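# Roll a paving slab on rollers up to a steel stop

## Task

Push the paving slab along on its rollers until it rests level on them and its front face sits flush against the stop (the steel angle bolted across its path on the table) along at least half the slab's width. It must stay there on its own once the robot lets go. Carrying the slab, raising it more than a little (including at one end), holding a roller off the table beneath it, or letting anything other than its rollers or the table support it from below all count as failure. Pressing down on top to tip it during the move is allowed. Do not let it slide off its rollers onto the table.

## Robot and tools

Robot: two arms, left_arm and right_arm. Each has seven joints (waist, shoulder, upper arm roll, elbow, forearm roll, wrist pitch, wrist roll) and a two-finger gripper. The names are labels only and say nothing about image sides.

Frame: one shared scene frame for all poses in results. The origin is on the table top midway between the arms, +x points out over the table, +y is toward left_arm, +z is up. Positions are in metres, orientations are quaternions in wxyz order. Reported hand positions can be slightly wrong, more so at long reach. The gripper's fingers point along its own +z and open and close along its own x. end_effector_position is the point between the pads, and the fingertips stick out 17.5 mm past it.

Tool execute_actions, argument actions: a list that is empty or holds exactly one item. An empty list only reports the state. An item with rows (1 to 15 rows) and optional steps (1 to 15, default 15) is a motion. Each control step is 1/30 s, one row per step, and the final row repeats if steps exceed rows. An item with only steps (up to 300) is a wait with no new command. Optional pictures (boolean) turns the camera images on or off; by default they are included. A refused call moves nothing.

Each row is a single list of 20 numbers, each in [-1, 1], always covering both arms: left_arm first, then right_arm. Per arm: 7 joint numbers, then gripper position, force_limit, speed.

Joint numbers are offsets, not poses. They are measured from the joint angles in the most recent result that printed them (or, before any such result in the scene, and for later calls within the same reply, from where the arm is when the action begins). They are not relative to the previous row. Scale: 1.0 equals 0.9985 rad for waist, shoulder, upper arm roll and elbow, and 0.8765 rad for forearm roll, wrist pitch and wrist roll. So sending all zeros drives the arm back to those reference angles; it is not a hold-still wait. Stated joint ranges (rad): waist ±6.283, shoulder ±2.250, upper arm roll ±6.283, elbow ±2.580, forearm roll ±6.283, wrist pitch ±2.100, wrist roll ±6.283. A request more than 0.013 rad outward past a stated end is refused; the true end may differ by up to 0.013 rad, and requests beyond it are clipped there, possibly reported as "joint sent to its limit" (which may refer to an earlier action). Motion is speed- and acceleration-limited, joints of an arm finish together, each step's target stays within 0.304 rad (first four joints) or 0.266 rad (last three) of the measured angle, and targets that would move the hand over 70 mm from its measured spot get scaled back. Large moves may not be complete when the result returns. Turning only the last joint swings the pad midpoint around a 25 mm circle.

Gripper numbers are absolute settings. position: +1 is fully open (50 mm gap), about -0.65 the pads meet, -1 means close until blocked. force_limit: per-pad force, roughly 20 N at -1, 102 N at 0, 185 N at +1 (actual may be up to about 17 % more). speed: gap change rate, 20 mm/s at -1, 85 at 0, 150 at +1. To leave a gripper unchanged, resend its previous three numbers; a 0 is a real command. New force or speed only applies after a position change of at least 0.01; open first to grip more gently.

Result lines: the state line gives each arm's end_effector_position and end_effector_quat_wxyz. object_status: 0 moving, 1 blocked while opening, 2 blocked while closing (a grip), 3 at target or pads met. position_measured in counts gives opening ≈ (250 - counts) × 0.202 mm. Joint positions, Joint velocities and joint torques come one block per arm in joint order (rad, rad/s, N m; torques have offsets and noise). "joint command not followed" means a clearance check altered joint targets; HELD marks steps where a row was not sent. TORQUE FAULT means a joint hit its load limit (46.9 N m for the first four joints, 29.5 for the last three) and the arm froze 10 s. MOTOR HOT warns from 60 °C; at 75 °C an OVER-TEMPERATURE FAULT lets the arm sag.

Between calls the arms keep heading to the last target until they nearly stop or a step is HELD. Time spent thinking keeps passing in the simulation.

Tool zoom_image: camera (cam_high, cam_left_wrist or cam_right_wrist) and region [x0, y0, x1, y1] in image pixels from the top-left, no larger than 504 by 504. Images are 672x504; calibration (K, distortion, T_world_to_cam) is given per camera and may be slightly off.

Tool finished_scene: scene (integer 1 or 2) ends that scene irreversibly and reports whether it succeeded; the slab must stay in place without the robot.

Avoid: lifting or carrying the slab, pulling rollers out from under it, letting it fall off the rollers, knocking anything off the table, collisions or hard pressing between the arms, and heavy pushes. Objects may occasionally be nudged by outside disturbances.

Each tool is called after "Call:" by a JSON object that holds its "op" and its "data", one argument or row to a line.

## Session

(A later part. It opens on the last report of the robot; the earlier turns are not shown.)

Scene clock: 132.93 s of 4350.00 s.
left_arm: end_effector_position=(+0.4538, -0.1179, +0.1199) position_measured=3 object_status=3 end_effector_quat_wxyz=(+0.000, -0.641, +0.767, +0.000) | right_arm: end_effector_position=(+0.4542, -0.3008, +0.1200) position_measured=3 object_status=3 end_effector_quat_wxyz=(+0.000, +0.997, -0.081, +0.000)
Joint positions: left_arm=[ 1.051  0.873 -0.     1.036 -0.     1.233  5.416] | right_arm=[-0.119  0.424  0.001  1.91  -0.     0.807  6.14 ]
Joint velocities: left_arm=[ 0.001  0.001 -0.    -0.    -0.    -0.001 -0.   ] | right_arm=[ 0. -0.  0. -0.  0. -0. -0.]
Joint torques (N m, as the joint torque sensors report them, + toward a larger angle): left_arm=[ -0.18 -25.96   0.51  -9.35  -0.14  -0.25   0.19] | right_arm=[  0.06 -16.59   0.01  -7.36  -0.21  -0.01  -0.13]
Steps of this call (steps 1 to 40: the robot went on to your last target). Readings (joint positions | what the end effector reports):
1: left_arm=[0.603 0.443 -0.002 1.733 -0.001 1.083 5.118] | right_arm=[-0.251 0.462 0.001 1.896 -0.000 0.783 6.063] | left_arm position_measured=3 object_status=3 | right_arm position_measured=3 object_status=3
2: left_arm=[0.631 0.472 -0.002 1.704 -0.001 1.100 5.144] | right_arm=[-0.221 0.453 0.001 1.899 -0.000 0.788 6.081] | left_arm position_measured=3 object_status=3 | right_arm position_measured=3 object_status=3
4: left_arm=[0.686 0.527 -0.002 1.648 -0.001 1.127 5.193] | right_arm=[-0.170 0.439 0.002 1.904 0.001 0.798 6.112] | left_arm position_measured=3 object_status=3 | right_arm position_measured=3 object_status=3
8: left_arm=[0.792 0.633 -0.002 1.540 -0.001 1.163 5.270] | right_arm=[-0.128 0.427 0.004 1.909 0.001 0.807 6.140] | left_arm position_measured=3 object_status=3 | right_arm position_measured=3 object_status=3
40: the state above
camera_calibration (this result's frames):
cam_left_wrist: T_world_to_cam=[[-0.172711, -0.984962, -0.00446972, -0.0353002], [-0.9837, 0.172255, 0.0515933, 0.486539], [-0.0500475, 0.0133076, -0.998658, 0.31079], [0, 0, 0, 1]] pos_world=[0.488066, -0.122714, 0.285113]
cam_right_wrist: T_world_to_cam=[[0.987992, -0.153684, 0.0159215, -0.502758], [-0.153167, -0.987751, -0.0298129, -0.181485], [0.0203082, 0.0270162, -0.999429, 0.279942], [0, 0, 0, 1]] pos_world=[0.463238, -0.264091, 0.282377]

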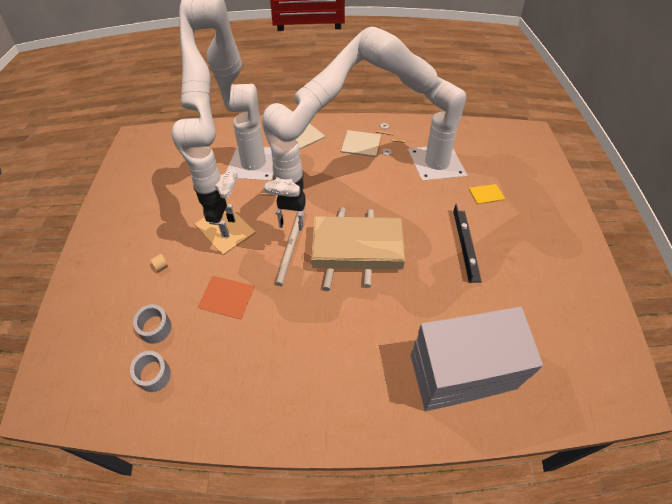

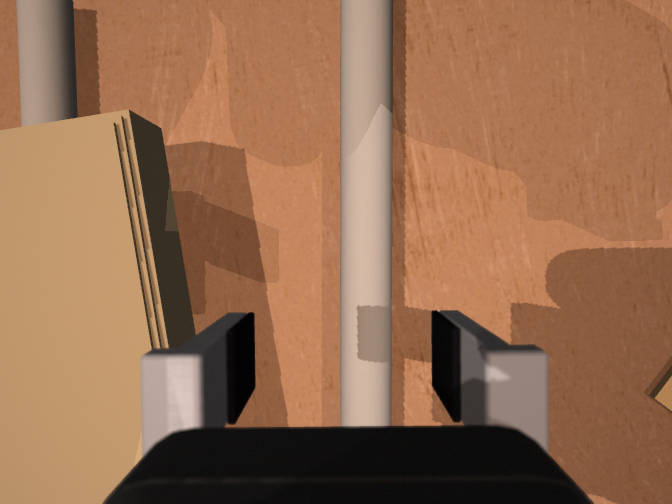

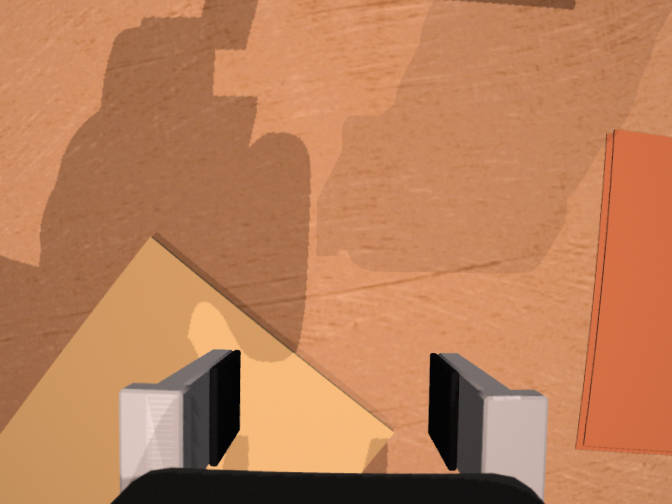

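Call:
{"op": "execute_actions", "data": {
  "actions": [
    {"rows":[[0.012,0.03,0,0.015,0,-0.051,0.014,1,0,0,0,0,0,0,0,0,0,1,0,0],[0.012,0.06,0,0.03,0,-0.103,0.014,1,0,0,0,0,0,0,0,0,0,1,0,0],[0.012,0.1277,0,0.062,0,-0.2165,0.014,1,0,0,0,0,0,0,0,0,0,1,0,0]],"steps":15}
  ],
  "pictures": false
}}

Call:
{"op": "execute_actions", "data": {
  "actions": [
    {"steps":6}
  ]
}}

Scene clock: 138.30 s of 4350.00 s.
left_arm: end_effector_position=(+0.4523, -0.1278, +0.0231) position_measured=3 object_status=3 end_effector_quat_wxyz=(+0.000, -0.641, +0.767, +0.000) | right_arm: end_effector_position=(+0.4542, -0.3008, +0.1200) position_measured=3 object_status=3 end_effector_quat_wxyz=(+0.000, +0.997, -0.081, +0.000)
Joint positions: left_arm=[ 1.063  1.    -0.     1.098 -0.     1.044  5.429] | right_arm=[-0.119  0.424  0.001  1.909 -0.     0.807  6.14 ]
Joint velocities: left_arm=[ 0.001  0.006  0.001 -0.002  0.     0.001 -0.   ] | right_arm=[-0.     0.    -0.001  0.    -0.    -0.     0.   ]
Joint torques (N m, as the joint torque sensors report them, + toward a larger angle): left_arm=[  0.49 -26.9    0.62  -8.4   -0.25  -0.28   0.16] | right_arm=[  0.13 -16.95   0.11  -7.16  -0.14  -0.09   0.08]
Steps of this call (steps 1 to 15: the robot went on to your last target; steps 16 to 90: nothing new was sent; then 1.87 s passed at rest; steps 91 to 105: all 15 steps of this action). Readings (joint positions | what the end effector reports):
91: left_arm=[1.052 0.874 -0.000 1.037 -0.000 1.232 5.417] | right_arm=[-0.119 0.424 0.001 1.910 -0.000 0.807 6.140] | left_arm position_measured=3 object_status=3 | right_arm position_measured=3 object_status=3
92: left_arm=[1.054 0.879 -0.001 1.038 -0.001 1.224 5.419] | right_arm=[-0.119 0.424 0.001 1.910 -0.000 0.807 6.140] | left_arm position_measured=3 object_status=3 | right_arm position_measured=3 object_status=3
94: left_arm=[1.059 0.907 -0.000 1.051 -0.000 1.184 5.424] | right_arm=[-0.119 0.424 0.001 1.909 -0.000 0.807 6.140] | left_arm position_measured=3 object_status=3 | right_arm position_measured=3 object_status=3
98: left_arm=[1.062 0.982 -0.000 1.090 -0.000 1.071 5.428] | right_arm=[-0.119 0.424 0.001 1.909 -0.000 0.807 6.140] | left_arm position_measured=3 object_status=3 | right_arm position_measured=3 object_status=3
105: the state above

Scene clock: 138.50 s of 4350.00 s.
left_arm: end_effector_position=(+0.4522, -0.1278, +0.0228) position_measured=3 object_status=3 end_effector_quat_wxyz=(+0.000, -0.641, +0.767, +0.000) | right_arm: end_effector_position=(+0.4542, -0.3008, +0.1200) position_measured=3 object_status=3 end_effector_quat_wxyz=(+0.000, +0.997, -0.081, +0.000)
Joint positions: left_arm=[ 1.063  1.    -0.     1.098 -0.     1.044  5.429] | right_arm=[-0.119  0.424  0.001  1.909 -0.     0.807  6.14 ]
Joint velocities: left_arm=[ 0.     0.001 -0.     0.     0.    -0.001 -0.   ] | right_arm=[-0. -0. -0.  0. -0.  0.  0.]
Joint torques (N m, as the joint torque sensors report them, + toward a larger angle): left_arm=[  0.1  -26.94   0.57  -8.51  -0.29  -0.35   0.21] | right_arm=[ -0.1  -16.61  -0.01  -6.99  -0.01  -0.18   0.16]
Steps of this call (steps 1 to 6: the robot went on to your last target). Readings (joint positions | what the end effector reports):
1: left_arm=[1.063 1.000 -0.000 1.098 -0.000 1.044 5.429] | right_arm=[-0.119 0.424 0.001 1.909 -0.000 0.807 6.140] | left_arm position_measured=3 object_status=3 | right_arm position_measured=3 object_status=3
2: left_arm=[1.063 1.000 -0.000 1.098 -0.000 1.044 5.429] | right_arm=[-0.119 0.424 0.001 1.909 -0.000 0.807 6.140] | left_arm position_measured=3 object_status=3 | right_arm position_measured=3 object_status=3
4: left_arm=[1.063 1.000 -0.000 1.098 -0.000 1.044 5.429] | right_arm=[-0.119 0.424 0.001 1.909 -0.000 0.807 6.140] | left_arm position_measured=3 object_status=3 | right_arm position_measured=3 object_status=3
6: the state above
camera_calibration (this result's frames):
cam_left_wrist: T_world_to_cam=[[-0.172505, -0.985, -0.00419223, -0.0458144], [-0.98375, 0.172068, 0.0512625, 0.491687], [-0.0497722, 0.0129671, -0.998676, 0.213707], [0, 0, 0, 1]] pos_world=[0.48643, -0.132502, 0.188027]
cam_right_wrist: T_world_to_cam=[[0.987992, -0.153684, 0.0159249, -0.50276], [-0.153166, -0.987751, -0.0298131, -0.181485], [0.0203117, 0.0270159, -0.999429, 0.279941], [0, 0, 0, 1]] pos_world=[0.463239, -0.264091, 0.282377]

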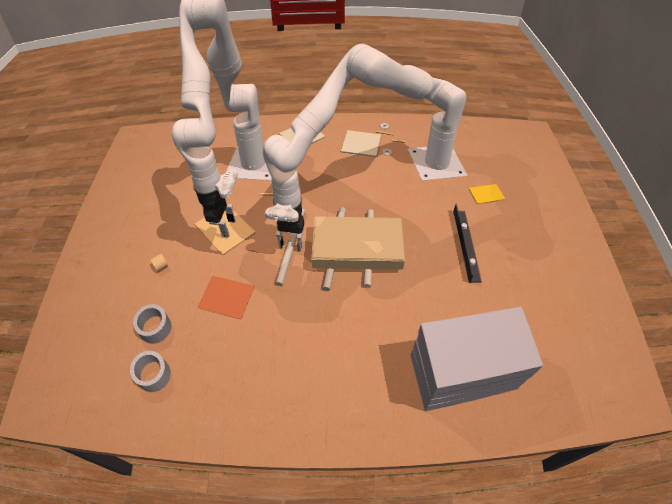

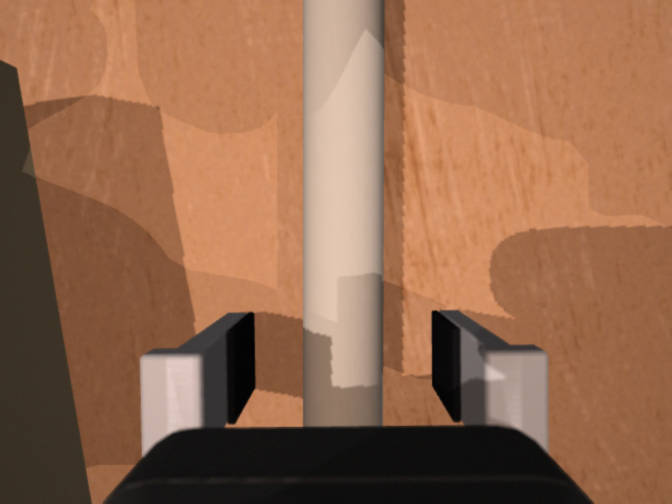

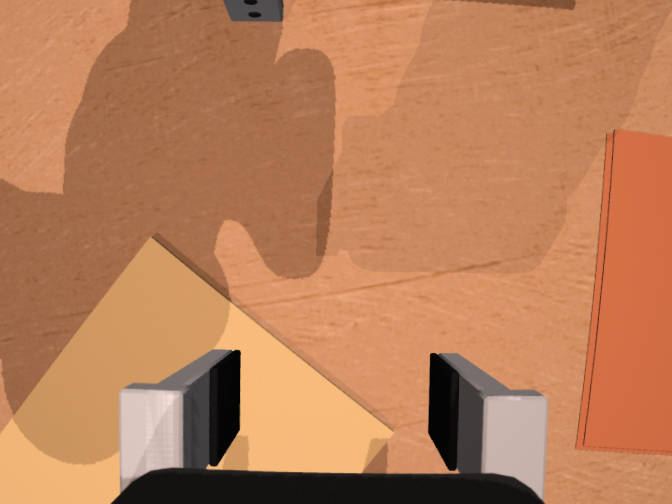

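Call:
{"op": "execute_actions", "data": {
  "actions": [
    {"rows":[[0,0.004,0,0.001,0,-0.006,0,1,0,0,0,0,0,0,0,0,0,1,0,0],[0,0.004,0,0.001,0,-0.006,0,1,0,0,0,0,0,0,0,0,0,1,0,0],[0,0.004,0,0.001,0,-0.006,0,-1,-0.3,1,0,0,0,0,0,0,0,1,0,0]],"steps":15}
  ],
  "pictures": false
}}

Scene clock: 140.93 s of 4350.00 s.
left_arm: end_effector_position=(+0.4523, -0.1279, +0.0201) position_measured=149 object_status=2 end_effector_quat_wxyz=(+0.000, -0.641, +0.767, +0.000) | right_arm: end_effector_position=(+0.4542, -0.3008, +0.1200) position_measured=3 object_status=3 end_effector_quat_wxyz=(+0.000, +0.997, -0.081, +0.000)
Joint positions: left_arm=[ 1.063  1.004 -0.     1.099 -0.     1.038  5.429] | right_arm=[-0.119  0.424  0.001  1.909 -0.     0.807  6.14 ]
Joint velocities: left_arm=[ 0.     0.    -0.    -0.    -0.     0.    -0.001] | right_arm=[ 0. -0. -0. -0.  0.  0.  0.]
Joint torques (N m, as the joint torque sensors report them, + toward a larger angle): left_arm=[  0.14 -26.9    0.32  -8.42  -0.23  -0.31   0.21] | right_arm=[ -0.04 -16.76  -0.1   -7.22  -0.11  -0.16   0.24]
Steps of this call (steps 1 to 15: the robot went on to your last target; steps 16 to 58: nothing new was sent; steps 59 to 73: all 15 steps of this action). Readings (joint positions | what the end effector reports):
59: left_arm=[1.063 1.001 -0.000 1.098 -0.000 1.043 5.429] | right_arm=[-0.119 0.424 0.001 1.909 -0.000 0.807 6.140] | left_arm position_measured=3 object_status=3 | right_arm position_measured=3 object_status=3
60: left_arm=[1.063 1.003 -0.000 1.099 -0.000 1.041 5.429] | right_arm=[-0.119 0.424 0.001 1.909 -0.000 0.807 6.140] | left_arm position_measured=3 object_status=3 | right_arm position_measured=3 object_status=3
62: left_arm=[1.063 1.004 -0.000 1.099 -0.000 1.039 5.429] | right_arm=[-0.119 0.424 0.001 1.909 -0.000 0.807 6.140] | left_arm position_measured=46 object_status=0 | right_arm position_measured=3 object_status=3
66: left_arm=[1.063 1.004 -0.000 1.099 -0.000 1.038 5.429] | right_arm=[-0.119 0.424 0.001 1.909 -0.000 0.807 6.140] | left_arm position_measured=144 object_status=0 | right_arm position_measured=3 object_status=3
73: the state above

Call:
{"op": "execute_actions", "data": {
  "actions": [
    {"rows":[[0,-0.113,0,-0.101,0,0.245,0,-1,-0.3,1,0,0,0,0,0,0,0,1,0,0],[0,-0.113,0,-0.101,0,0.245,0,-1,-0.3,1,0,0,0,0,0,0,0,1,0,0],[0,-0.113,0,-0.101,0,0.245,0,-1,-0.3,1,0,0,0,0,0,0,0,1,0,0],[0,-0.113,0,-0.101,0,0.245,0,-1,-0.3,1,0,0,0,0,0,0,0,1,0,0],[0,-0.113,0,-0.101,0,0.245,0,-1,-0.3,1,0,0,0,0,0,0,0,1,0,0],[0,-0.113,0,-0.101,0,0.245,0,-1,-0.3,1,0,0,0,0,0,0,0,1,0,0],[0,-0.113,0,-0.101,0,0.245,0,-1,-0.3,1,0,0,0,0,0,0,0,1,0,0],[0,-0.113,0,-0.101,0,0.245,0,-1,-0.3,1,0,0,0,0,0,0,0,1,0,0],[0,-0.113,0,-0.101,0,0.245,0,-1,-0.3,1,0,0,0,0,0,0,0,1,0,0],[0,-0.113,0,-0.101,0,0.245,0,-1,-0.3,1,0,0,0,0,0,0,0,1,0,0],[0,-0.113,0,-0.101,0,0.245,0,-1,-0.3,1,0,0,0,0,0,0,0,1,0,0],[-0.6,-0.539,0,0.826,0,-0.327,-0.389,-1,-0.3,1,0,0,0,0,0,0,0,1,0,0]],"steps":15}
  ]
}}

Scene clock: 146.73 s of 4350.00 s.
left_arm: end_effector_position=(+0.4678, -0.1165, +0.1323) position_measured=149 object_status=2 end_effector_quat_wxyz=(-0.002, -0.643, +0.766, -0.015) | right_arm: end_effector_position=(+0.4542, -0.3008, +0.1200) position_measured=3 object_status=3 end_effector_quat_wxyz=(+0.000, +0.997, -0.081, +0.000)
Joint positions: left_arm=[1.028 0.855 0.004 1.034 0.002 1.222 5.401] | right_arm=[-0.119  0.424  0.001  1.909 -0.     0.807  6.14 ]
Joint velocities: left_arm=[-0.59  -0.603  0.019  0.577  0.005 -0.514 -0.492] | right_arm=[ 0.  0. -0. -0. -0.  0.  0.]
Joint torques (N m, as the joint torque sensors report them, + toward a larger angle): left_arm=[ -6.88 -32.02  -3.59 -11.09  -1.37  -0.12  -0.03] | right_arm=[ -0.33 -16.64  -0.02  -6.99  -0.06  -0.06   0.04]
Steps of this call (steps 1 to 15: the robot went on to your last target; steps 16 to 90: nothing new was sent; then 2.30 s passed at rest; steps 91 to 105: all 15 steps of this action). Readings (joint positions | what the end effector reports):
91: left_arm=[1.063 1.003 -0.000 1.099 -0.000 1.040 5.429] | right_arm=[-0.119 0.424 0.001 1.909 -0.000 0.807 6.140] | left_arm position_measured=149 object_status=2 | right_arm position_measured=3 object_status=3
92: left_arm=[1.063 0.998 -0.000 1.095 -0.000 1.050 5.429] | right_arm=[-0.119 0.424 0.001 1.909 -0.000 0.807 6.140] | left_arm position_measured=149 object_status=2 | right_arm position_measured=3 object_status=3
94: left_arm=[1.063 0.972 -0.001 1.072 -0.000 1.101 5.429] | right_arm=[-0.119 0.424 0.001 1.909 -0.000 0.807 6.140] | left_arm position_measured=149 object_status=2 | right_arm position_measured=3 object_status=3
98: left_arm=[1.063 0.904 -0.000 1.008 -0.000 1.229 5.429] | right_arm=[-0.119 0.424 0.001 1.909 -0.000 0.807 6.140] | left_arm position_measured=149 object_status=2 | right_arm position_measured=3 object_status=3
105: the state above
camera_calibration (this result's frames):
cam_left_wrist: T_world_to_cam=[[-0.167273, -0.985709, 0.019918, -0.0372879], [-0.985318, 0.167839, 0.0312885, 0.502351], [-0.0341844, -0.0143919, -0.999312, 0.313346], [0, 0, 0, 1]] pos_world=[0.499449, -0.116559, 0.298156]
cam_right_wrist: T_world_to_cam=[[0.987992, -0.153685, 0.0159316, -0.502764], [-0.153166, -0.987751, -0.0298138, -0.181484], [0.0203183, 0.0270156, -0.999428, 0.279938], [0, 0, 0, 1]] pos_world=[0.463242, -0.264091, 0.282377]

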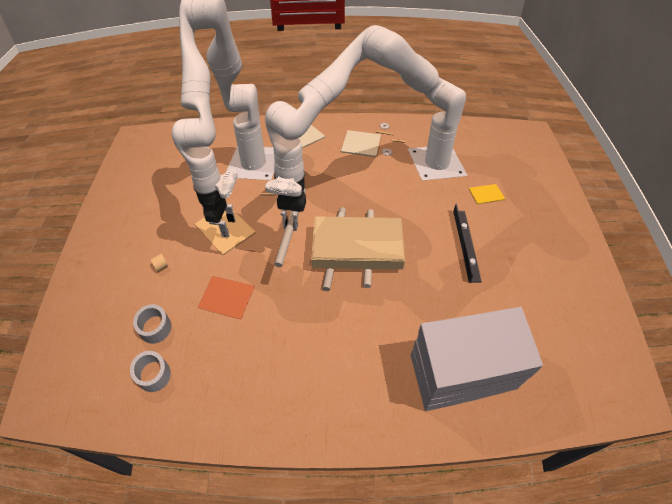

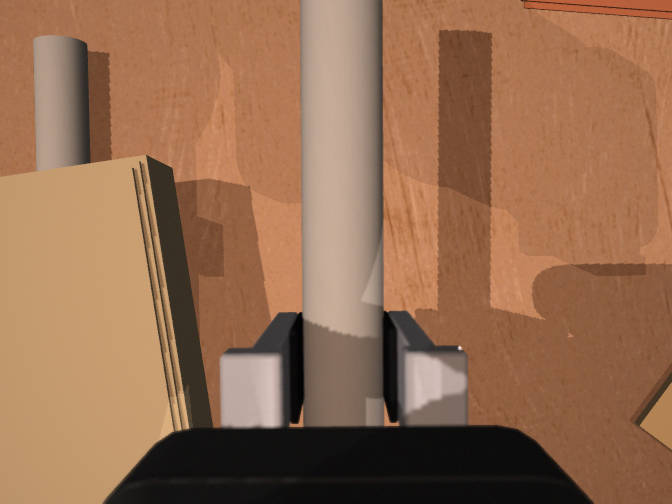

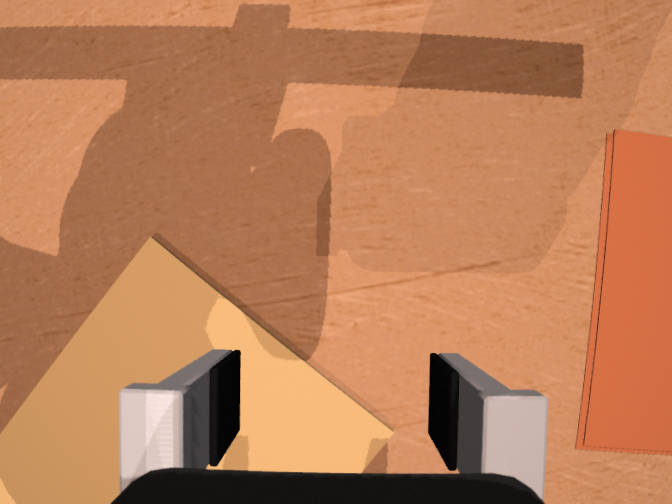

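Call:
{"op": "execute_actions", "data": {
  "actions": [
    {"rows":[[-0.565,-0.389,-0.004,0.891,-0.002,-0.537,-0.357,-1,-0.3,1,-0.484,0.203,0,-0.079,0,-0.14,-0.331,1,0,0]],"steps":15}
  ]
}}

Scene clock: 149.43 s of 4350.00 s.
left_arm: end_effector_position=(+0.4594, +0.2407, +0.0999) position_measured=149 object_status=2 end_effector_quat_wxyz=(-0.000, -0.735, +0.678, +0.000) | right_arm: end_effector_position=(+0.4726, -0.1489, +0.0668) position_measured=3 object_status=3 end_effector_quat_wxyz=(+0.000, +1.000, -0.019, +0.000)
Joint positions: left_arm=[0.464 0.466 0.    1.924 0.    0.751 5.088] | right_arm=[-0.471  0.584  0.002  1.847  0.     0.711  5.914]
Joint velocities: left_arm=[-0.     0.     0.     0.001 -0.     0.001 -0.   ] | right_arm=[-0.875  0.293 -0.005 -0.114 -0.001 -0.177 -0.43 ]
Joint torques (N m, as the joint torque sensors report them, + toward a larger angle): left_arm=[  0.41 -16.83   0.34  -6.87  -0.15  -0.26   0.1 ] | right_arm=[ -0.33 -18.96  -0.4   -5.95  -0.33  -0.11   0.07]
Steps of this call (steps 1 to 60: the robot went on to your last target; steps 61 to 66: nothing new was sent; steps 67 to 81: all 15 steps of this action). Readings (joint positions | what the end effector reports):
67: left_arm=[0.464 0.466 -0.000 1.924 -0.000 0.752 5.088] | right_arm=[-0.120 0.425 0.001 1.909 -0.000 0.807 6.140] | left_arm position_measured=149 object_status=2 | right_arm position_measured=3 object_status=3
68: left_arm=[0.464 0.466 0.000 1.924 -0.000 0.752 5.088] | right_arm=[-0.127 0.430 0.002 1.908 0.001 0.805 6.135] | left_arm position_measured=149 object_status=2 | right_arm position_measured=3 object_status=3
70: left_arm=[0.464 0.466 0.000 1.924 0.000 0.751 5.088] | right_arm=[-0.157 0.450 0.004 1.901 0.001 0.795 6.112] | left_arm position_measured=149 object_status=2 | right_arm position_measured=3 object_status=3
74: left_arm=[0.464 0.466 0.000 1.924 0.000 0.751 5.088] | right_arm=[-0.266 0.511 0.002 1.876 0.000 0.756 6.024] | left_arm position_measured=149 object_status=2 | right_arm position_measured=3 object_status=3
81: the state above
camera_calibration (this result's frames):
cam_left_wrist: T_world_to_cam=[[0.0852382, -0.996355, -0.00321945, 0.202883], [-0.995017, -0.0852905, 0.0516326, 0.498465], [-0.051719, -0.00119766, -0.998661, 0.290616], [0, 0, 0, 1]] pos_world=[0.493719, 0.245006, 0.265143]
cam_right_wrist: T_world_to_cam=[[0.999467, -0.0283334, 0.0162041, -0.483496], [-0.0278517, -0.999185, -0.0292201, -0.0911408], [0.0170188, 0.0287532, -0.999442, 0.224071], [0, 0, 0, 1]] pos_world=[0.476887, -0.111208, 0.229117]

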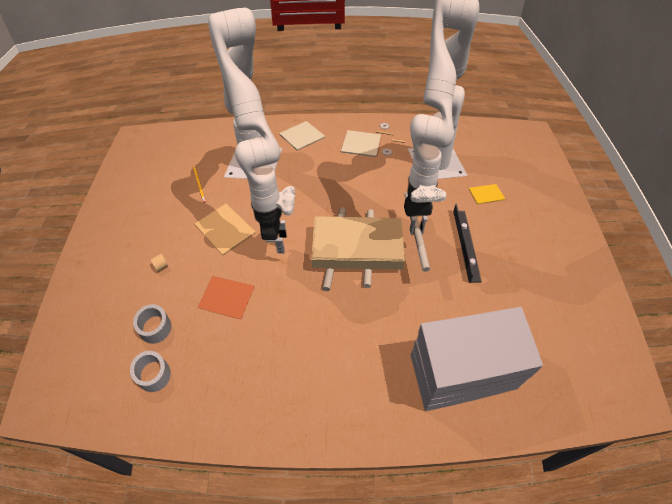

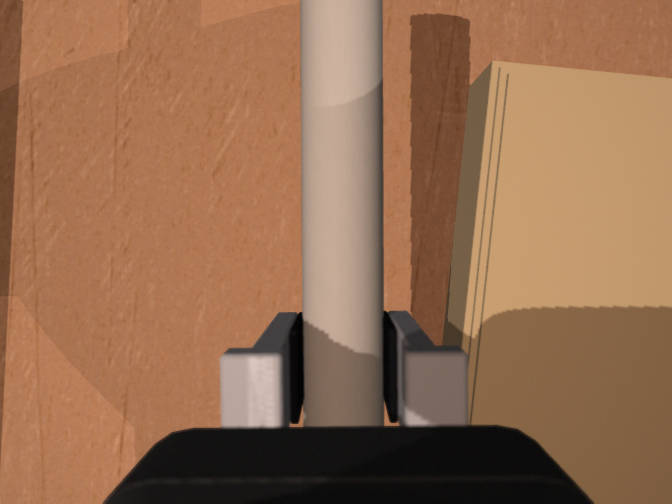

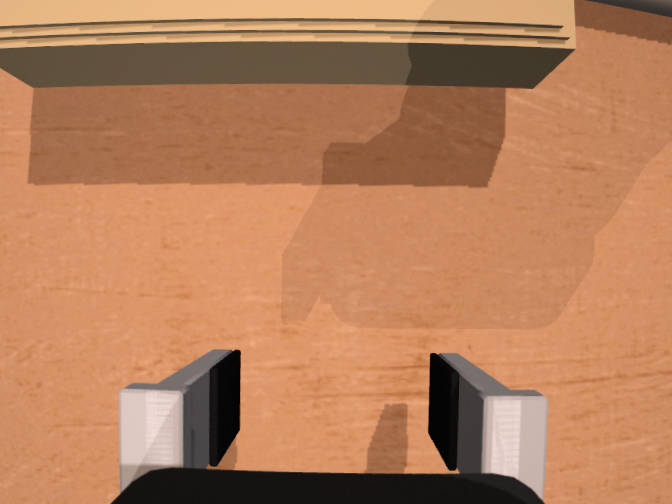

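Call:
{"op": "execute_actions", "data": {
  "actions": [
    {"rows":[[0,0.1617,0,0.0686,0,-0.262,0,-1,-0.3,1,-0.132,0.043,0,-0.017,0,-0.03,-0.073,1,0,0]],"steps":15}
  ]
}}

Scene clock: 154.37 s of 4350.00 s.
left_arm: end_effector_position=(+0.4599, +0.2405, +0.0228) position_measured=149 object_status=2 end_effector_quat_wxyz=(+0.000, -0.735, +0.678, -0.001) | right_arm: end_effector_position=(+0.4595, -0.0906, +0.0513) position_measured=3 object_status=3 end_effector_quat_wxyz=(+0.000, +1.000, +0.015, +0.001)
Joint positions: left_arm=[0.464 0.625 0.    1.992 0.    0.522 5.088] | right_arm=[-0.603  0.627  0.002  1.83   0.     0.684  5.85 ]
Joint velocities: left_arm=[ 0.     0.022  0.     0.003  0.    -0.001 -0.   ] | right_arm=[-0. -0. -0. -0.  0. -0. -0.]
Joint torques (N m, as the joint torque sensors report them, + toward a larger angle): left_arm=[ -0.08 -18.28   0.67  -5.03  -0.11  -0.2    0.11] | right_arm=[  0.19 -19.55   0.14  -6.37  -0.14  -0.21   0.05]
Steps of this call (steps 1 to 30: the robot went on to your last target; steps 31 to 90: nothing new was sent; then 1.43 s passed at rest; steps 91 to 105: all 15 steps of this action). Readings (joint positions | what the end effector reports):
91: left_arm=[0.464 0.468 0.000 1.924 0.000 0.750 5.088] | right_arm=[-0.602 0.627 0.001 1.831 -0.000 0.684 5.850] | left_arm position_measured=149 object_status=2 | right_arm position_measured=3 object_status=3
92: left_arm=[0.464 0.474 0.000 1.926 0.000 0.743 5.088] | right_arm=[-0.603 0.627 0.001 1.830 -0.000 0.684 5.850] | left_arm position_measured=149 object_status=2 | right_arm position_measured=3 object_status=3
94: left_arm=[0.464 0.504 0.000 1.937 0.000 0.705 5.088] | right_arm=[-0.603 0.627 0.002 1.830 0.000 0.684 5.850] | left_arm position_measured=149 object_status=2 | right_arm position_measured=3 object_status=3
98: left_arm=[0.464 0.596 0.000 1.978 0.000 0.569 5.088] | right_arm=[-0.603 0.627 0.002 1.830 0.000 0.684 5.850] | left_arm position_measured=149 object_status=2 | right_arm position_measured=3 object_status=3
105: the state above
camera_calibration (this result's frames):
cam_left_wrist: T_world_to_cam=[[0.0853342, -0.996349, -0.00240597, 0.202387], [-0.995116, -0.0853483, 0.0495998, 0.503045], [-0.0496241, -0.00183834, -0.998766, 0.212823], [0, 0, 0, 1]] pos_world=[0.493879, 0.244974, 0.188096]
cam_right_wrist: T_world_to_cam=[[0.999082, 0.039498, 0.0165794, -0.462145], [0.0399729, -0.998769, -0.0293623, -0.0648585], [0.0153992, 0.0299981, -0.999431, 0.207966], [0, 0, 0, 1]] pos_world=[0.461111, -0.0527634, 0.213606]

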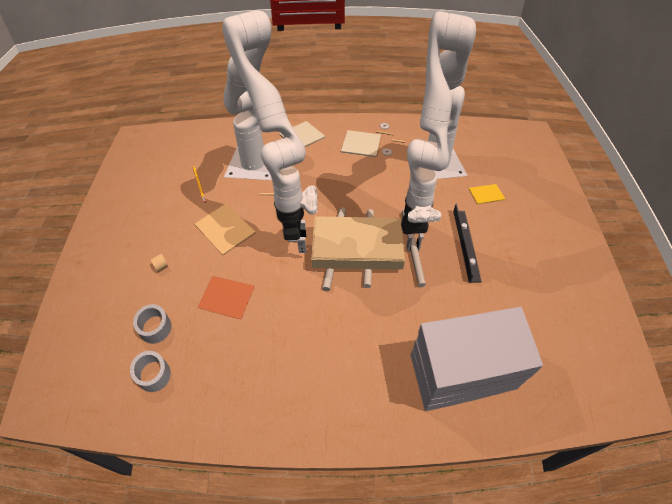

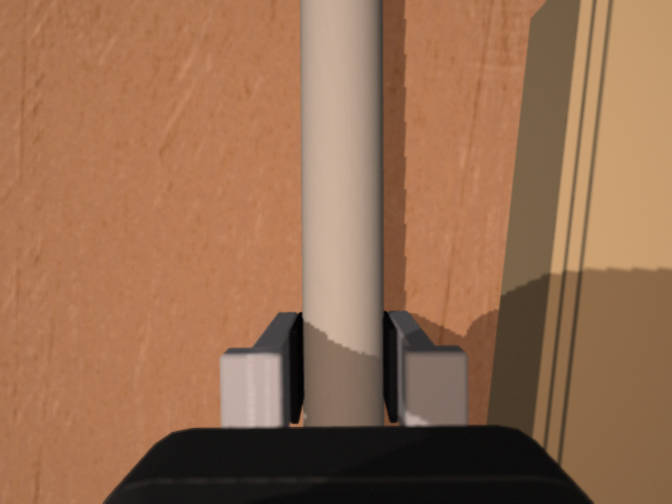

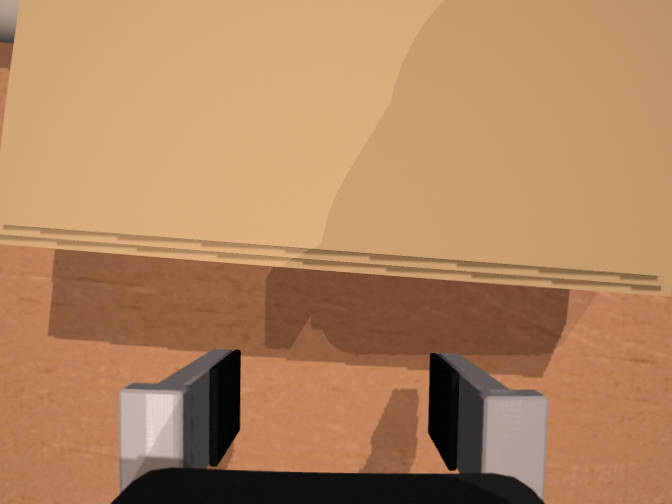

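Call:
{"op": "execute_actions", "data": {
  "actions": [
    {"rows":[[0,0.003,0,0,0,-0.004,0,-1,-0.3,1,0,0,0,0,0,0,0,1,0,0],[0,0.003,0,0,0,-0.004,0,-1,-0.3,1,0,0,0,0,0,0,0,1,0,0],[0,0.003,0,0,0,-0.004,0,0.4,-0.3,0,0,0,0,0,0,0,0,1,0,0],[0,0.003,0,0,0,-0.004,0,0.4,-0.3,0,0,0,0,0,0,0,0,1,0,0],[0,0.003,0,0,0,-0.004,0,0.4,-0.3,0,0,0,0,0,0,0,0,1,0,0],[0,0.003,0,0,0,-0.004,0,0.4,-0.3,0,0,0,0,0,0,0,0,1,0,0],[0,0.003,0,0,0,-0.004,0,0.4,-0.3,0,0,0,0,0,0,0,0,1,0,0],[0,0.003,0,0,0,-0.004,0,0.4,-0.3,0,0,0,0,0,0,0,0,1,0,0],[0,0.003,0,0,0,-0.004,0,0.4,-0.3,0,0,0,0,0,0,0,0,1,0,0],[0,0.003,0,0,0,-0.004,0,0.4,-0.3,0,0,0,0,0,0,0,0,1,0,0],[0,-0.159,0,-0.068,0,0.26,0,0.4,-0.3,0,0,0,0,0,0,0,0,1,0,0]],"steps":15}
  ]
}}

Scene clock: 158.90 s of 4350.00 s.
left_arm: end_effector_position=(+0.4634, +0.2395, +0.0486) position_measured=92 object_status=3 end_effector_quat_wxyz=(+0.002, -0.735, +0.678, -0.004) | right_arm: end_effector_position=(+0.4595, -0.0906, +0.0513) position_measured=3 object_status=3 end_effector_quat_wxyz=(+0.000, +1.000, +0.015, +0.001)
Joint positions: left_arm=[0.464 0.571 0.    1.97  0.    0.592 5.088] | right_arm=[-0.603  0.627  0.002  1.83   0.     0.684  5.85 ]
Joint velocities: left_arm=[-0.001 -0.746 -0.    -0.31   0.     1.021  0.002] | right_arm=[ 0.     0.    -0.    -0.    -0.     0.001  0.   ]
Joint torques (N m, as the joint torque sensors report them, + toward a larger angle): left_arm=[  0.5  -21.84   0.49  -6.22  -0.24  -0.4   -0.05] | right_arm=[  0.11 -19.48   0.39  -6.54  -0.19  -0.21   0.01]
Steps of this call (steps 1 to 15: the robot went on to your last target; steps 16 to 90: nothing new was sent; then 1.03 s passed at rest; steps 91 to 105: all 15 steps of this action). Readings (joint positions | what the end effector reports):
91: left_arm=[0.464 0.628 0.000 1.993 0.000 0.521 5.088] | right_arm=[-0.603 0.627 0.002 1.830 0.000 0.684 5.850] | left_arm position_measured=149 object_status=2 | right_arm position_measured=3 object_status=3
92: left_arm=[0.464 0.628 0.000 1.993 0.000 0.520 5.088] | right_arm=[-0.603 0.627 0.002 1.830 0.000 0.684 5.850] | left_arm position_measured=149 object_status=2 | right_arm position_measured=3 object_status=3
94: left_arm=[0.464 0.628 0.000 1.992 0.000 0.519 5.088] | right_arm=[-0.603 0.627 0.002 1.830 0.000 0.684 5.850] | left_arm position_measured=125 object_status=0 | right_arm position_measured=3 object_status=3
98: left_arm=[0.464 0.628 0.000 1.992 0.000 0.518 5.088] | right_arm=[-0.603 0.627 0.002 1.830 0.000 0.684 5.850] | left_arm position_measured=92 object_status=0 | right_arm position_measured=3 object_status=3
105: the state above
camera_calibration (this result's frames):
cam_left_wrist: T_world_to_cam=[[0.0854656, -0.996341, -0.0000981552, 0.200995], [-0.995389, -0.0853883, 0.0436944, 0.505574], [-0.0435429, -0.00363667, -0.999045, 0.236412], [0, 0, 0, 1]] pos_world=[0.496358, 0.244289, 0.214115]
cam_right_wrist: T_world_to_cam=[[0.999082, 0.039498, 0.0165837, -0.462148], [0.039973, -0.998769, -0.0293642, -0.0648574], [0.0154035, 0.0300001, -0.999431, 0.207965], [0, 0, 0, 1]] pos_world=[0.461113, -0.0527626, 0.213606]

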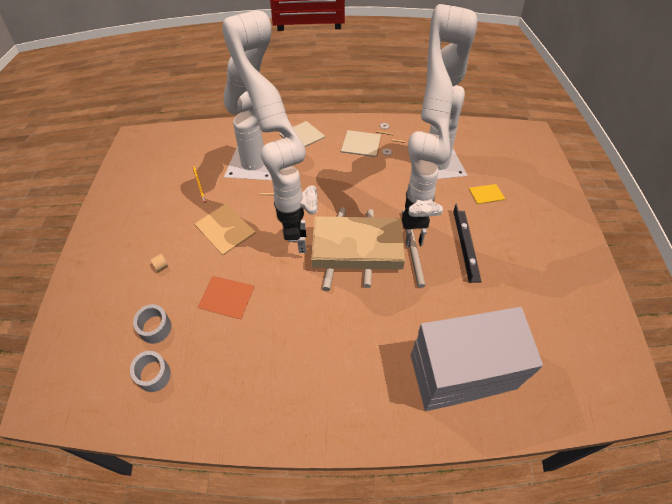

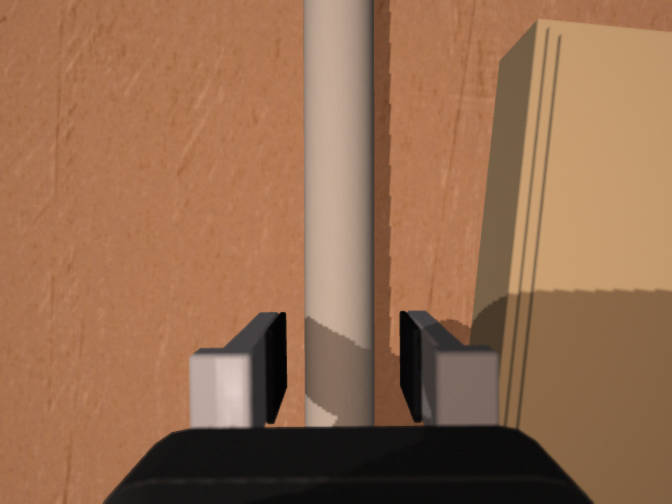

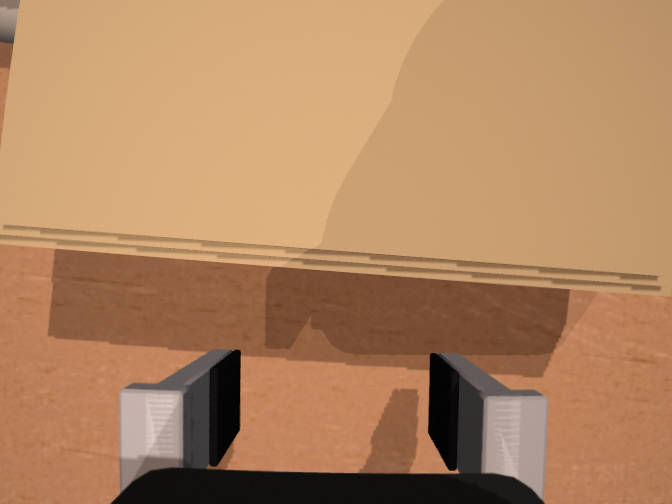

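Call:
{"op": "execute_actions", "data": {
  "actions": [
    {"rows":[[-0.247,-0.406,0,-0.177,0,0.674,-0.372,0.4,-0.3,0,-0.006,0.002,0,-0.004,0,0.003,-0.007,1,0,0],[-0.247,-0.406,0,-0.177,0,0.674,-0.372,0.4,-0.3,0,-0.012,0.004,0,-0.009,0,0.006,-0.014,1,0,0],[-0.247,-0.406,0,-0.177,0,0.674,-0.372,0.4,-0.3,0,-0.018,0.006,0,-0.014,0,0.009,-0.021,1,0,0],[-0.247,-0.406,0,-0.177,0,0.674,-0.372,0.4,-0.3,0,-0.024,0.008,0,-0.018,0,0.012,-0.028,1,0,0],[-0.247,-0.406,0,-0.177,0,0.674,-0.372,0.4,-0.3,0,-0.029,0.010,0,-0.022,0,0.014,-0.034,1,0,0],[-0.247,-0.406,0,-0.177,0,0.674,-0.372,0.4,-0.3,0,-0.033,0.011,0,-0.025,0,0.016,-0.038,1,0,0],[-0.247,-0.406,0,-0.177,0,0.674,-0.372,0.4,-0.3,0,-0.036,0.012,0,-0.027,0,0.017,-0.041,1,0,0],[-0.247,-0.406,0,-0.177,0,0.674,-0.372,0.4,-0.3,0,-0.039,0.013,0,-0.030,0,0.019,-0.045,1,0,0],[-0.247,-0.406,0,-0.177,0,0.674,-0.372,0.4,-0.3,0,-0.042,0.014,0,-0.032,0,0.020,-0.048,1,0,0],[-0.247,-0.406,0,-0.177,0,0.674,-0.372,0.4,-0.3,0,-0.045,0.015,0,-0.034,0,0.022,-0.052,1,0,0],[-0.247,-0.406,0,-0.177,0,0.674,-0.372,0.4,-0.3,0,-0.048,0.016,0,-0.037,0,0.023,-0.055,1,0,0],[-0.247,-0.406,0,-0.177,0,0.674,-0.372,0.4,-0.3,0,-0.051,0.017,0,-0.039,0,0.025,-0.058,1,0,0],[-0.247,-0.406,0,-0.177,0,0.674,-0.372,0.4,-0.3,0,-0.054,0.018,0,-0.041,0,0.026,-0.061,1,0,0],[-0.247,-0.406,0,-0.177,0,0.674,-0.372,0.4,-0.3,0,-0.056,0.019,0,-0.043,0,0.027,-0.064,1,0,0],[-0.247,-0.406,0,-0.177,0,0.674,-0.372,0.4,-0.3,0,-0.058,0.020,0,-0.045,0,0.0285,-0.067,1,0,0]],"steps":15}
  ]
}}

Scene clock: 171.03 s of 4350.00 s.
left_arm: end_effector_position=(+0.4473, +0.3311, +0.2395) position_measured=92 object_status=3 end_effector_quat_wxyz=(+0.003, -0.709, +0.705, -0.004) | right_arm: end_effector_position=(+0.4599, -0.0638, +0.0513) position_measured=3 object_status=3 end_effector_quat_wxyz=(+0.001, +1.000, +0.015, +0.001)
Joint positions: left_arm=[ 0.236  0.188 -0.001  1.802 -0.     1.142  4.785] | right_arm=[-0.656  0.645  0.002  1.789  0.     0.707  5.796]
Joint velocities: left_arm=[-0.286 -0.372 -0.019 -0.175 -0.009  0.833 -0.486] | right_arm=[-0.074  0.031 -0.015 -0.066 -0.007  0.032 -0.08 ]
Joint torques (N m, as the joint torque sensors report them, + toward a larger angle): left_arm=[ 1.75 -9.03  1.89 -7.49  0.33 -0.63 -0.01] | right_arm=[ -0.02 -20.25   0.18  -6.65  -0.14   0.44  -0.24]
Steps of this call (steps 1 to 30: the robot went on to your last target; steps 31 to 90: nothing new was sent; then 8.63 s passed at rest; steps 91 to 105: all 15 steps of this action). Readings (joint positions | what the end effector reports):
91: left_arm=[0.462 0.465 0.001 1.924 0.000 0.751 5.087] | right_arm=[-0.604 0.627 0.002 1.829 0.000 0.685 5.850] | left_arm position_measured=92 object_status=3 | right_arm position_measured=3 object_status=3
92: left_arm=[0.457 0.459 0.002 1.922 0.001 0.755 5.083] | right_arm=[-0.608 0.628 0.003 1.827 0.000 0.686 5.847] | left_arm position_measured=92 object_status=3 | right_arm position_measured=3 object_status=3
94: left_arm=[0.432 0.429 0.003 1.911 0.001 0.779 5.059] | right_arm=[-0.617 0.632 0.002 1.820 0.000 0.690 5.837] | left_arm position_measured=92 object_status=3 | right_arm position_measured=3 object_status=3
98: left_arm=[0.352 0.332 0.001 1.867 0.000 0.878 4.961] | right_arm=[-0.636 0.638 0.001 1.805 -0.000 0.698 5.817] | left_arm position_measured=92 object_status=3 | right_arm position_measured=3 object_status=3
105: the state above
camera_calibration (this result's frames):
cam_left_wrist: T_world_to_cam=[[0.0117588, -0.999926, -0.00313792, 0.328454], [-0.999078, -0.0118783, 0.0412479, 0.466942], [-0.0412821, 0.00265001, -0.999144, 0.423687], [0, 0, 0, 1]] pos_world=[0.48014, 0.332854, 0.405094]
cam_right_wrist: T_world_to_cam=[[0.999143, 0.0378199, 0.0168153, -0.463815], [0.0382937, -0.998851, -0.0288079, -0.0373754], [0.0157064, 0.0294271, -0.999444, 0.20706], [0, 0, 0, 1]] pos_world=[0.461597, -0.0258842, 0.213667]

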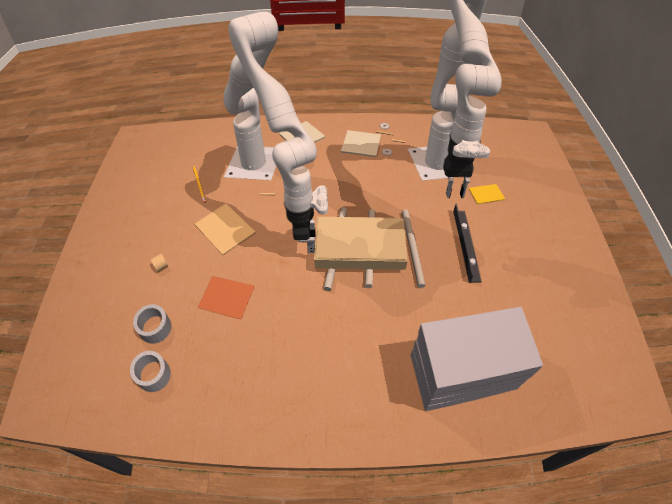

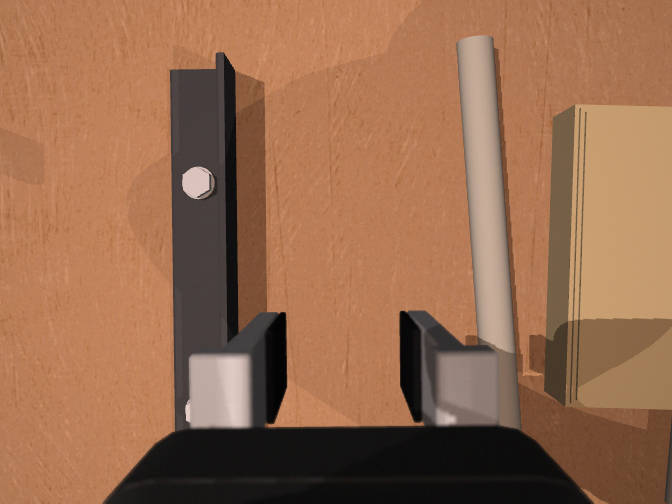

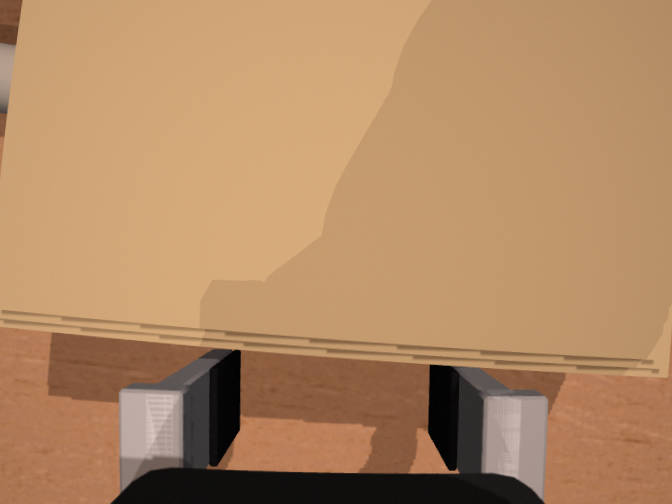

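Call:
{"op": "execute_actions", "data": {
  "actions": [
    {"rows":[[-0.019,-0.022,0,-0.009,0,0.047,-0.027,0.4,-0.3,0,-0.007,0.003,0,-0.006,0,0.003,-0.007,1,0,0],[-0.019,-0.022,0,-0.009,0,0.047,-0.027,0.4,-0.3,0,-0.010,0.004,0,-0.009,0,0.005,-0.010,1,0,0],[-0.019,-0.022,0,-0.009,0,0.047,-0.027,0.4,-0.3,0,-0.012,0.005,0,-0.011,0,0.006,-0.013,1,0,0],[-0.019,-0.022,0,-0.009,0,0.047,-0.027,0.4,-0.3,0,-0.015,0.006,0,-0.014,0,0.008,-0.016,1,0,0],[-0.019,-0.022,0,-0.009,0,0.047,-0.027,0.4,-0.3,0,-0.017,0.007,0,-0.016,0,0.009,-0.019,1,0,0],[-0.019,-0.022,0,-0.009,0,0.047,-0.027,0.4,-0.3,0,-0.020,0.008,0,-0.018,0,0.011,-0.022,1,0,0],[-0.019,-0.022,0,-0.009,0,0.047,-0.027,0.4,-0.3,0,-0.022,0.009,0,-0.021,0,0.012,-0.025,1,0,0],[-0.019,-0.022,0,-0.009,0,0.047,-0.027,0.4,-0.3,0,-0.025,0.010,0,-0.023,0,0.014,-0.028,1,0,0],[-0.019,-0.022,0,-0.009,0,0.047,-0.027,0.4,-0.3,0,-0.027,0.011,0,-0.025,0,0.015,-0.031,1,0,0],[-0.019,-0.022,0,-0.009,0,0.047,-0.027,0.4,-0.3,0,-0.030,0.012,0,-0.028,0,0.017,-0.034,1,0,0],[-0.019,-0.022,0,-0.009,0,0.047,-0.027,0.4,-0.3,0,-0.032,0.013,0,-0.030,0,0.018,-0.037,1,0,0],[-0.019,-0.022,0,-0.009,0,0.047,-0.027,0.4,-0.3,0,-0.035,0.014,0,-0.032,0,0.020,-0.040,1,0,0],[-0.019,-0.022,0,-0.009,0,0.047,-0.027,0.4,-0.3,0,-0.037,0.015,0,-0.035,0,0.021,-0.043,1,0,0],[-0.019,-0.022,0,-0.009,0,0.047,-0.027,0.4,-0.3,0,-0.040,0.017,0,-0.037,0,0.023,-0.046,1,0,0],[-0.019,-0.022,0,-0.009,0,0.047,-0.027,0.4,-0.3,0,-0.042,0.018,0,-0.040,0,0.024,-0.049,1,0,0]],"steps":15}
  ],
  "pictures": false
}}

Call:
{"op": "execute_actions", "data": {
  "actions": [
    {"rows":[[0,0,0,0,0,0,0,0.4,-0.3,0,-0.006,0.002,0,-0.005,0,0.002,-0.006,1,0,0],[0,0,0,0,0,0,0,0.4,-0.3,0,-0.008,0.003,0,-0.008,0,0.004,-0.009,1,0,0],[0,0,0,0,0,0,0,0.4,-0.3,0,-0.011,0.004,0,-0.010,0,0.005,-0.012,1,0,0],[0,0,0,0,0,0,0,0.4,-0.3,0,-0.013,0.005,0,-0.013,0,0.007,-0.015,1,0,0],[0,0,0,0,0,0,0,0.4,-0.3,0,-0.016,0.007,0,-0.015,0,0.009,-0.018,1,0,0],[0,0,0,0,0,0,0,0.4,-0.3,0,-0.018,0.008,0,-0.018,0,0.010,-0.021,1,0,0],[0,0,0,0,0,0,0,0.4,-0.3,0,-0.021,0.009,0,-0.020,0,0.012,-0.024,1,0,0],[0,0,0,0,0,0,0,0.4,-0.3,0,-0.023,0.010,0,-0.023,0,0.013,-0.027,1,0,0],[0,0,0,0,0,0,0,0.4,-0.3,0,-0.026,0.011,0,-0.025,0,0.015,-0.030,1,0,0],[0,0,0,0,0,0,0,0.4,-0.3,0,-0.028,0.012,0,-0.028,0,0.017,-0.032,1,0,0],[0,0,0,0,0,0,0,0.4,-0.3,0,-0.031,0.014,0,-0.030,0,0.018,-0.035,1,0,0],[0,0,0,0,0,0,0,0.4,-0.3,0,-0.033,0.015,0,-0.033,0,0.020,-0.038,1,0,0],[0,0,0,0,0,0,0,0.4,-0.3,0,-0.036,0.016,0,-0.035,0,0.021,-0.041,1,0,0],[0,0,0,0,0,0,0,0.4,-0.3,0,-0.038,0.017,0,-0.038,0,0.023,-0.044,1,0,0],[0,0,0,0,0,0,0,0.4,-0.3,0,-0.041,0.018,0,-0.040,0,0.025,-0.047,1,0,0]],"steps":15}
  ]
}}

Scene clock: 178.93 s of 4350.00 s.
left_arm: end_effector_position=(+0.4395, +0.3383, +0.2498) position_measured=92 object_status=3 end_effector_quat_wxyz=(+0.000, -0.708, +0.707, +0.000) | right_arm: end_effector_position=(+0.4607, -0.0436, +0.0512) position_measured=3 object_status=3 end_effector_quat_wxyz=(+0.001, +1.000, +0.014, +0.001)
Joint positions: left_arm=[ 0.217  0.166 -0.001  1.793 -0.     1.183  4.762] | right_arm=[-0.693  0.661  0.003  1.754  0.001  0.726  5.758]
Joint velocities: left_arm=[-0.     0.    -0.     0.    -0.     0.001 -0.001] | right_arm=[-0.074  0.041 -0.007 -0.075 -0.003  0.038 -0.078]
Joint torques (N m, as the joint torque sensors report them, + toward a larger angle): left_arm=[  0.16 -12.99   0.36  -9.07   0.05  -0.19   0.21] | right_arm=[ -0.17 -20.95  -0.35  -6.41  -0.06  -0.03   0.01]
Steps of this call (steps 1 to 30: the robot went on to your last target; steps 31 to 90: nothing new was sent; then 4.40 s passed at rest; steps 91 to 105: all 15 steps of this action). Readings (joint positions | what the end effector reports):
91: left_arm=[0.217 0.166 0.000 1.793 0.000 1.183 4.762] | right_arm=[-0.661 0.647 0.002 1.785 0.000 0.709 5.791] | left_arm position_measured=92 object_status=3 | right_arm position_measured=3 object_status=3
92: left_arm=[0.217 0.166 -0.000 1.793 -0.000 1.183 4.762] | right_arm=[-0.663 0.648 0.002 1.783 0.000 0.710 5.790] | left_arm position_measured=92 object_status=3 | right_arm position_measured=3 object_status=3
94: left_arm=[0.217 0.166 -0.001 1.793 -0.000 1.183 4.762] | right_arm=[-0.667 0.649 0.003 1.779 0.000 0.712 5.786] | left_arm position_measured=92 object_status=3 | right_arm position_measured=3 object_status=3
98: left_arm=[0.217 0.166 -0.001 1.793 -0.000 1.183 4.762] | right_arm=[-0.676 0.653 0.003 1.770 0.001 0.718 5.776] | left_arm position_measured=92 object_status=3 | right_arm position_measured=3 object_status=3
105: the state above

Scene clock: 179.43 s of 4350.00 s.
left_arm: end_effector_position=(+0.4395, +0.3383, +0.2498) position_measured=92 object_status=3 end_effector_quat_wxyz=(+0.000, -0.708, +0.707, +0.000) | right_arm: end_effector_position=(+0.4610, -0.0241, +0.0511) position_measured=3 object_status=3 end_effector_quat_wxyz=(+0.001, +1.000, +0.013, +0.001)
Joint positions: left_arm=[ 0.217  0.166 -0.001  1.793 -0.     1.183  4.762] | right_arm=[-0.729  0.677  0.004  1.718  0.001  0.746  5.721]
Joint velocities: left_arm=[-0.    -0.    -0.    -0.     0.     0.001 -0.001] | right_arm=[-0.077  0.03   0.003 -0.073  0.002  0.044 -0.078]
Joint torques (N m, as the joint torque sensors report them, + toward a larger angle): left_arm=[  0.12 -12.9    0.18  -9.22   0.02  -0.17   0.06] | right_arm=[ -0.66 -20.8    0.24  -6.51  -0.47  -0.21   0.37]
Steps of this call (steps 1 to 15: all 15 steps of this action). Readings (joint positions | what the end effector reports):
1: left_arm=[0.217 0.166 -0.001 1.793 -0.000 1.183 4.762] | right_arm=[-0.695 0.662 0.003 1.751 0.000 0.727 5.755] | left_arm position_measured=92 object_status=3 | right_arm position_measured=3 object_status=3
2: left_arm=[0.217 0.166 -0.001 1.793 -0.000 1.183 4.762] | right_arm=[-0.697 0.662 0.003 1.749 0.000 0.728 5.753] | left_arm position_measured=92 object_status=3 | right_arm position_measured=3 object_status=3
4: left_arm=[0.217 0.166 -0.001 1.793 -0.000 1.183 4.762] | right_arm=[-0.702 0.664 0.003 1.745 0.001 0.730 5.749] | left_arm position_measured=92 object_status=3 | right_arm position_measured=3 object_status=3
8: left_arm=[0.217 0.166 -0.001 1.793 -0.000 1.183 4.762] | right_arm=[-0.712 0.669 0.003 1.735 0.001 0.736 5.739] | left_arm position_measured=92 object_status=3 | right_arm position_measured=3 object_status=3
15: the state above
camera_calibration (this result's frames):
cam_left_wrist: T_world_to_cam=[[0.00704793, -0.999967, -0.00392105, 0.33812], [-0.998649, -0.0072404, 0.0514559, 0.454518], [-0.0514827, 0.0035531, -0.998668, 0.437703], [0, 0, 0, 1]] pos_world=[0.474056, 0.339845, 0.415058]
cam_right_wrist: T_world_to_cam=[[0.999225, 0.0350803, 0.0178491, -0.46657], [0.0355723, -0.998974, -0.0280353, 0.00341975], [0.0168473, 0.0286485, -0.999448, 0.205094], [0, 0, 0, 1]] pos_world=[0.462631, 0.013908, 0.213404]

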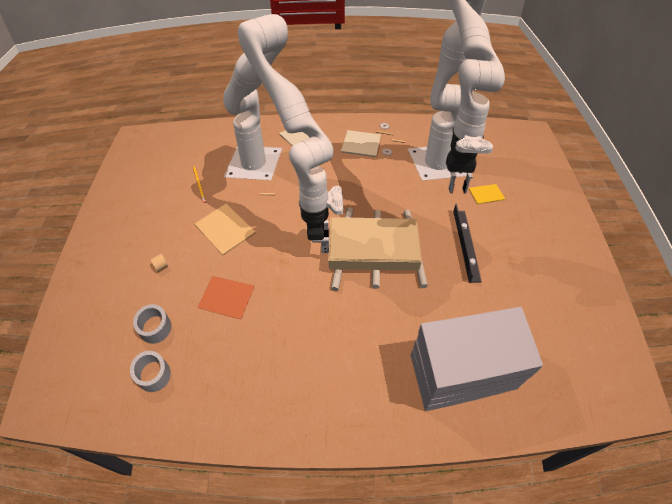

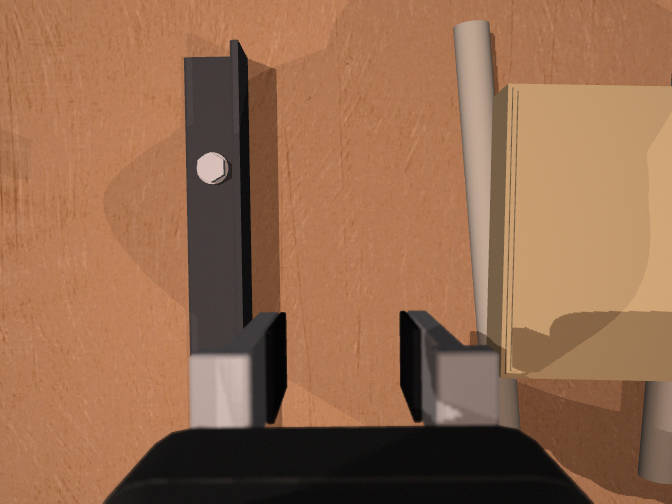

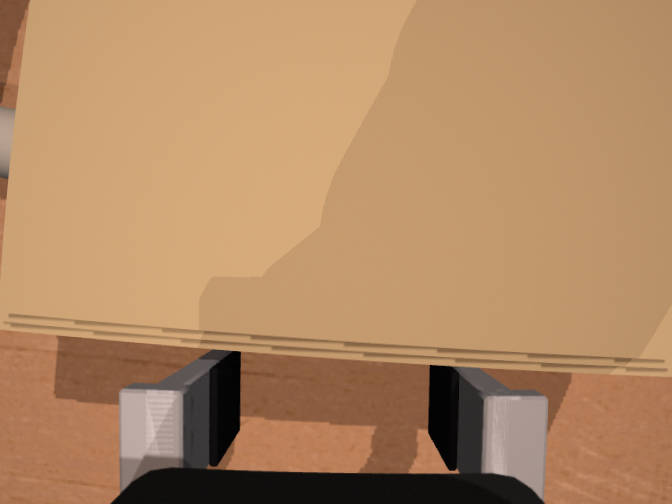

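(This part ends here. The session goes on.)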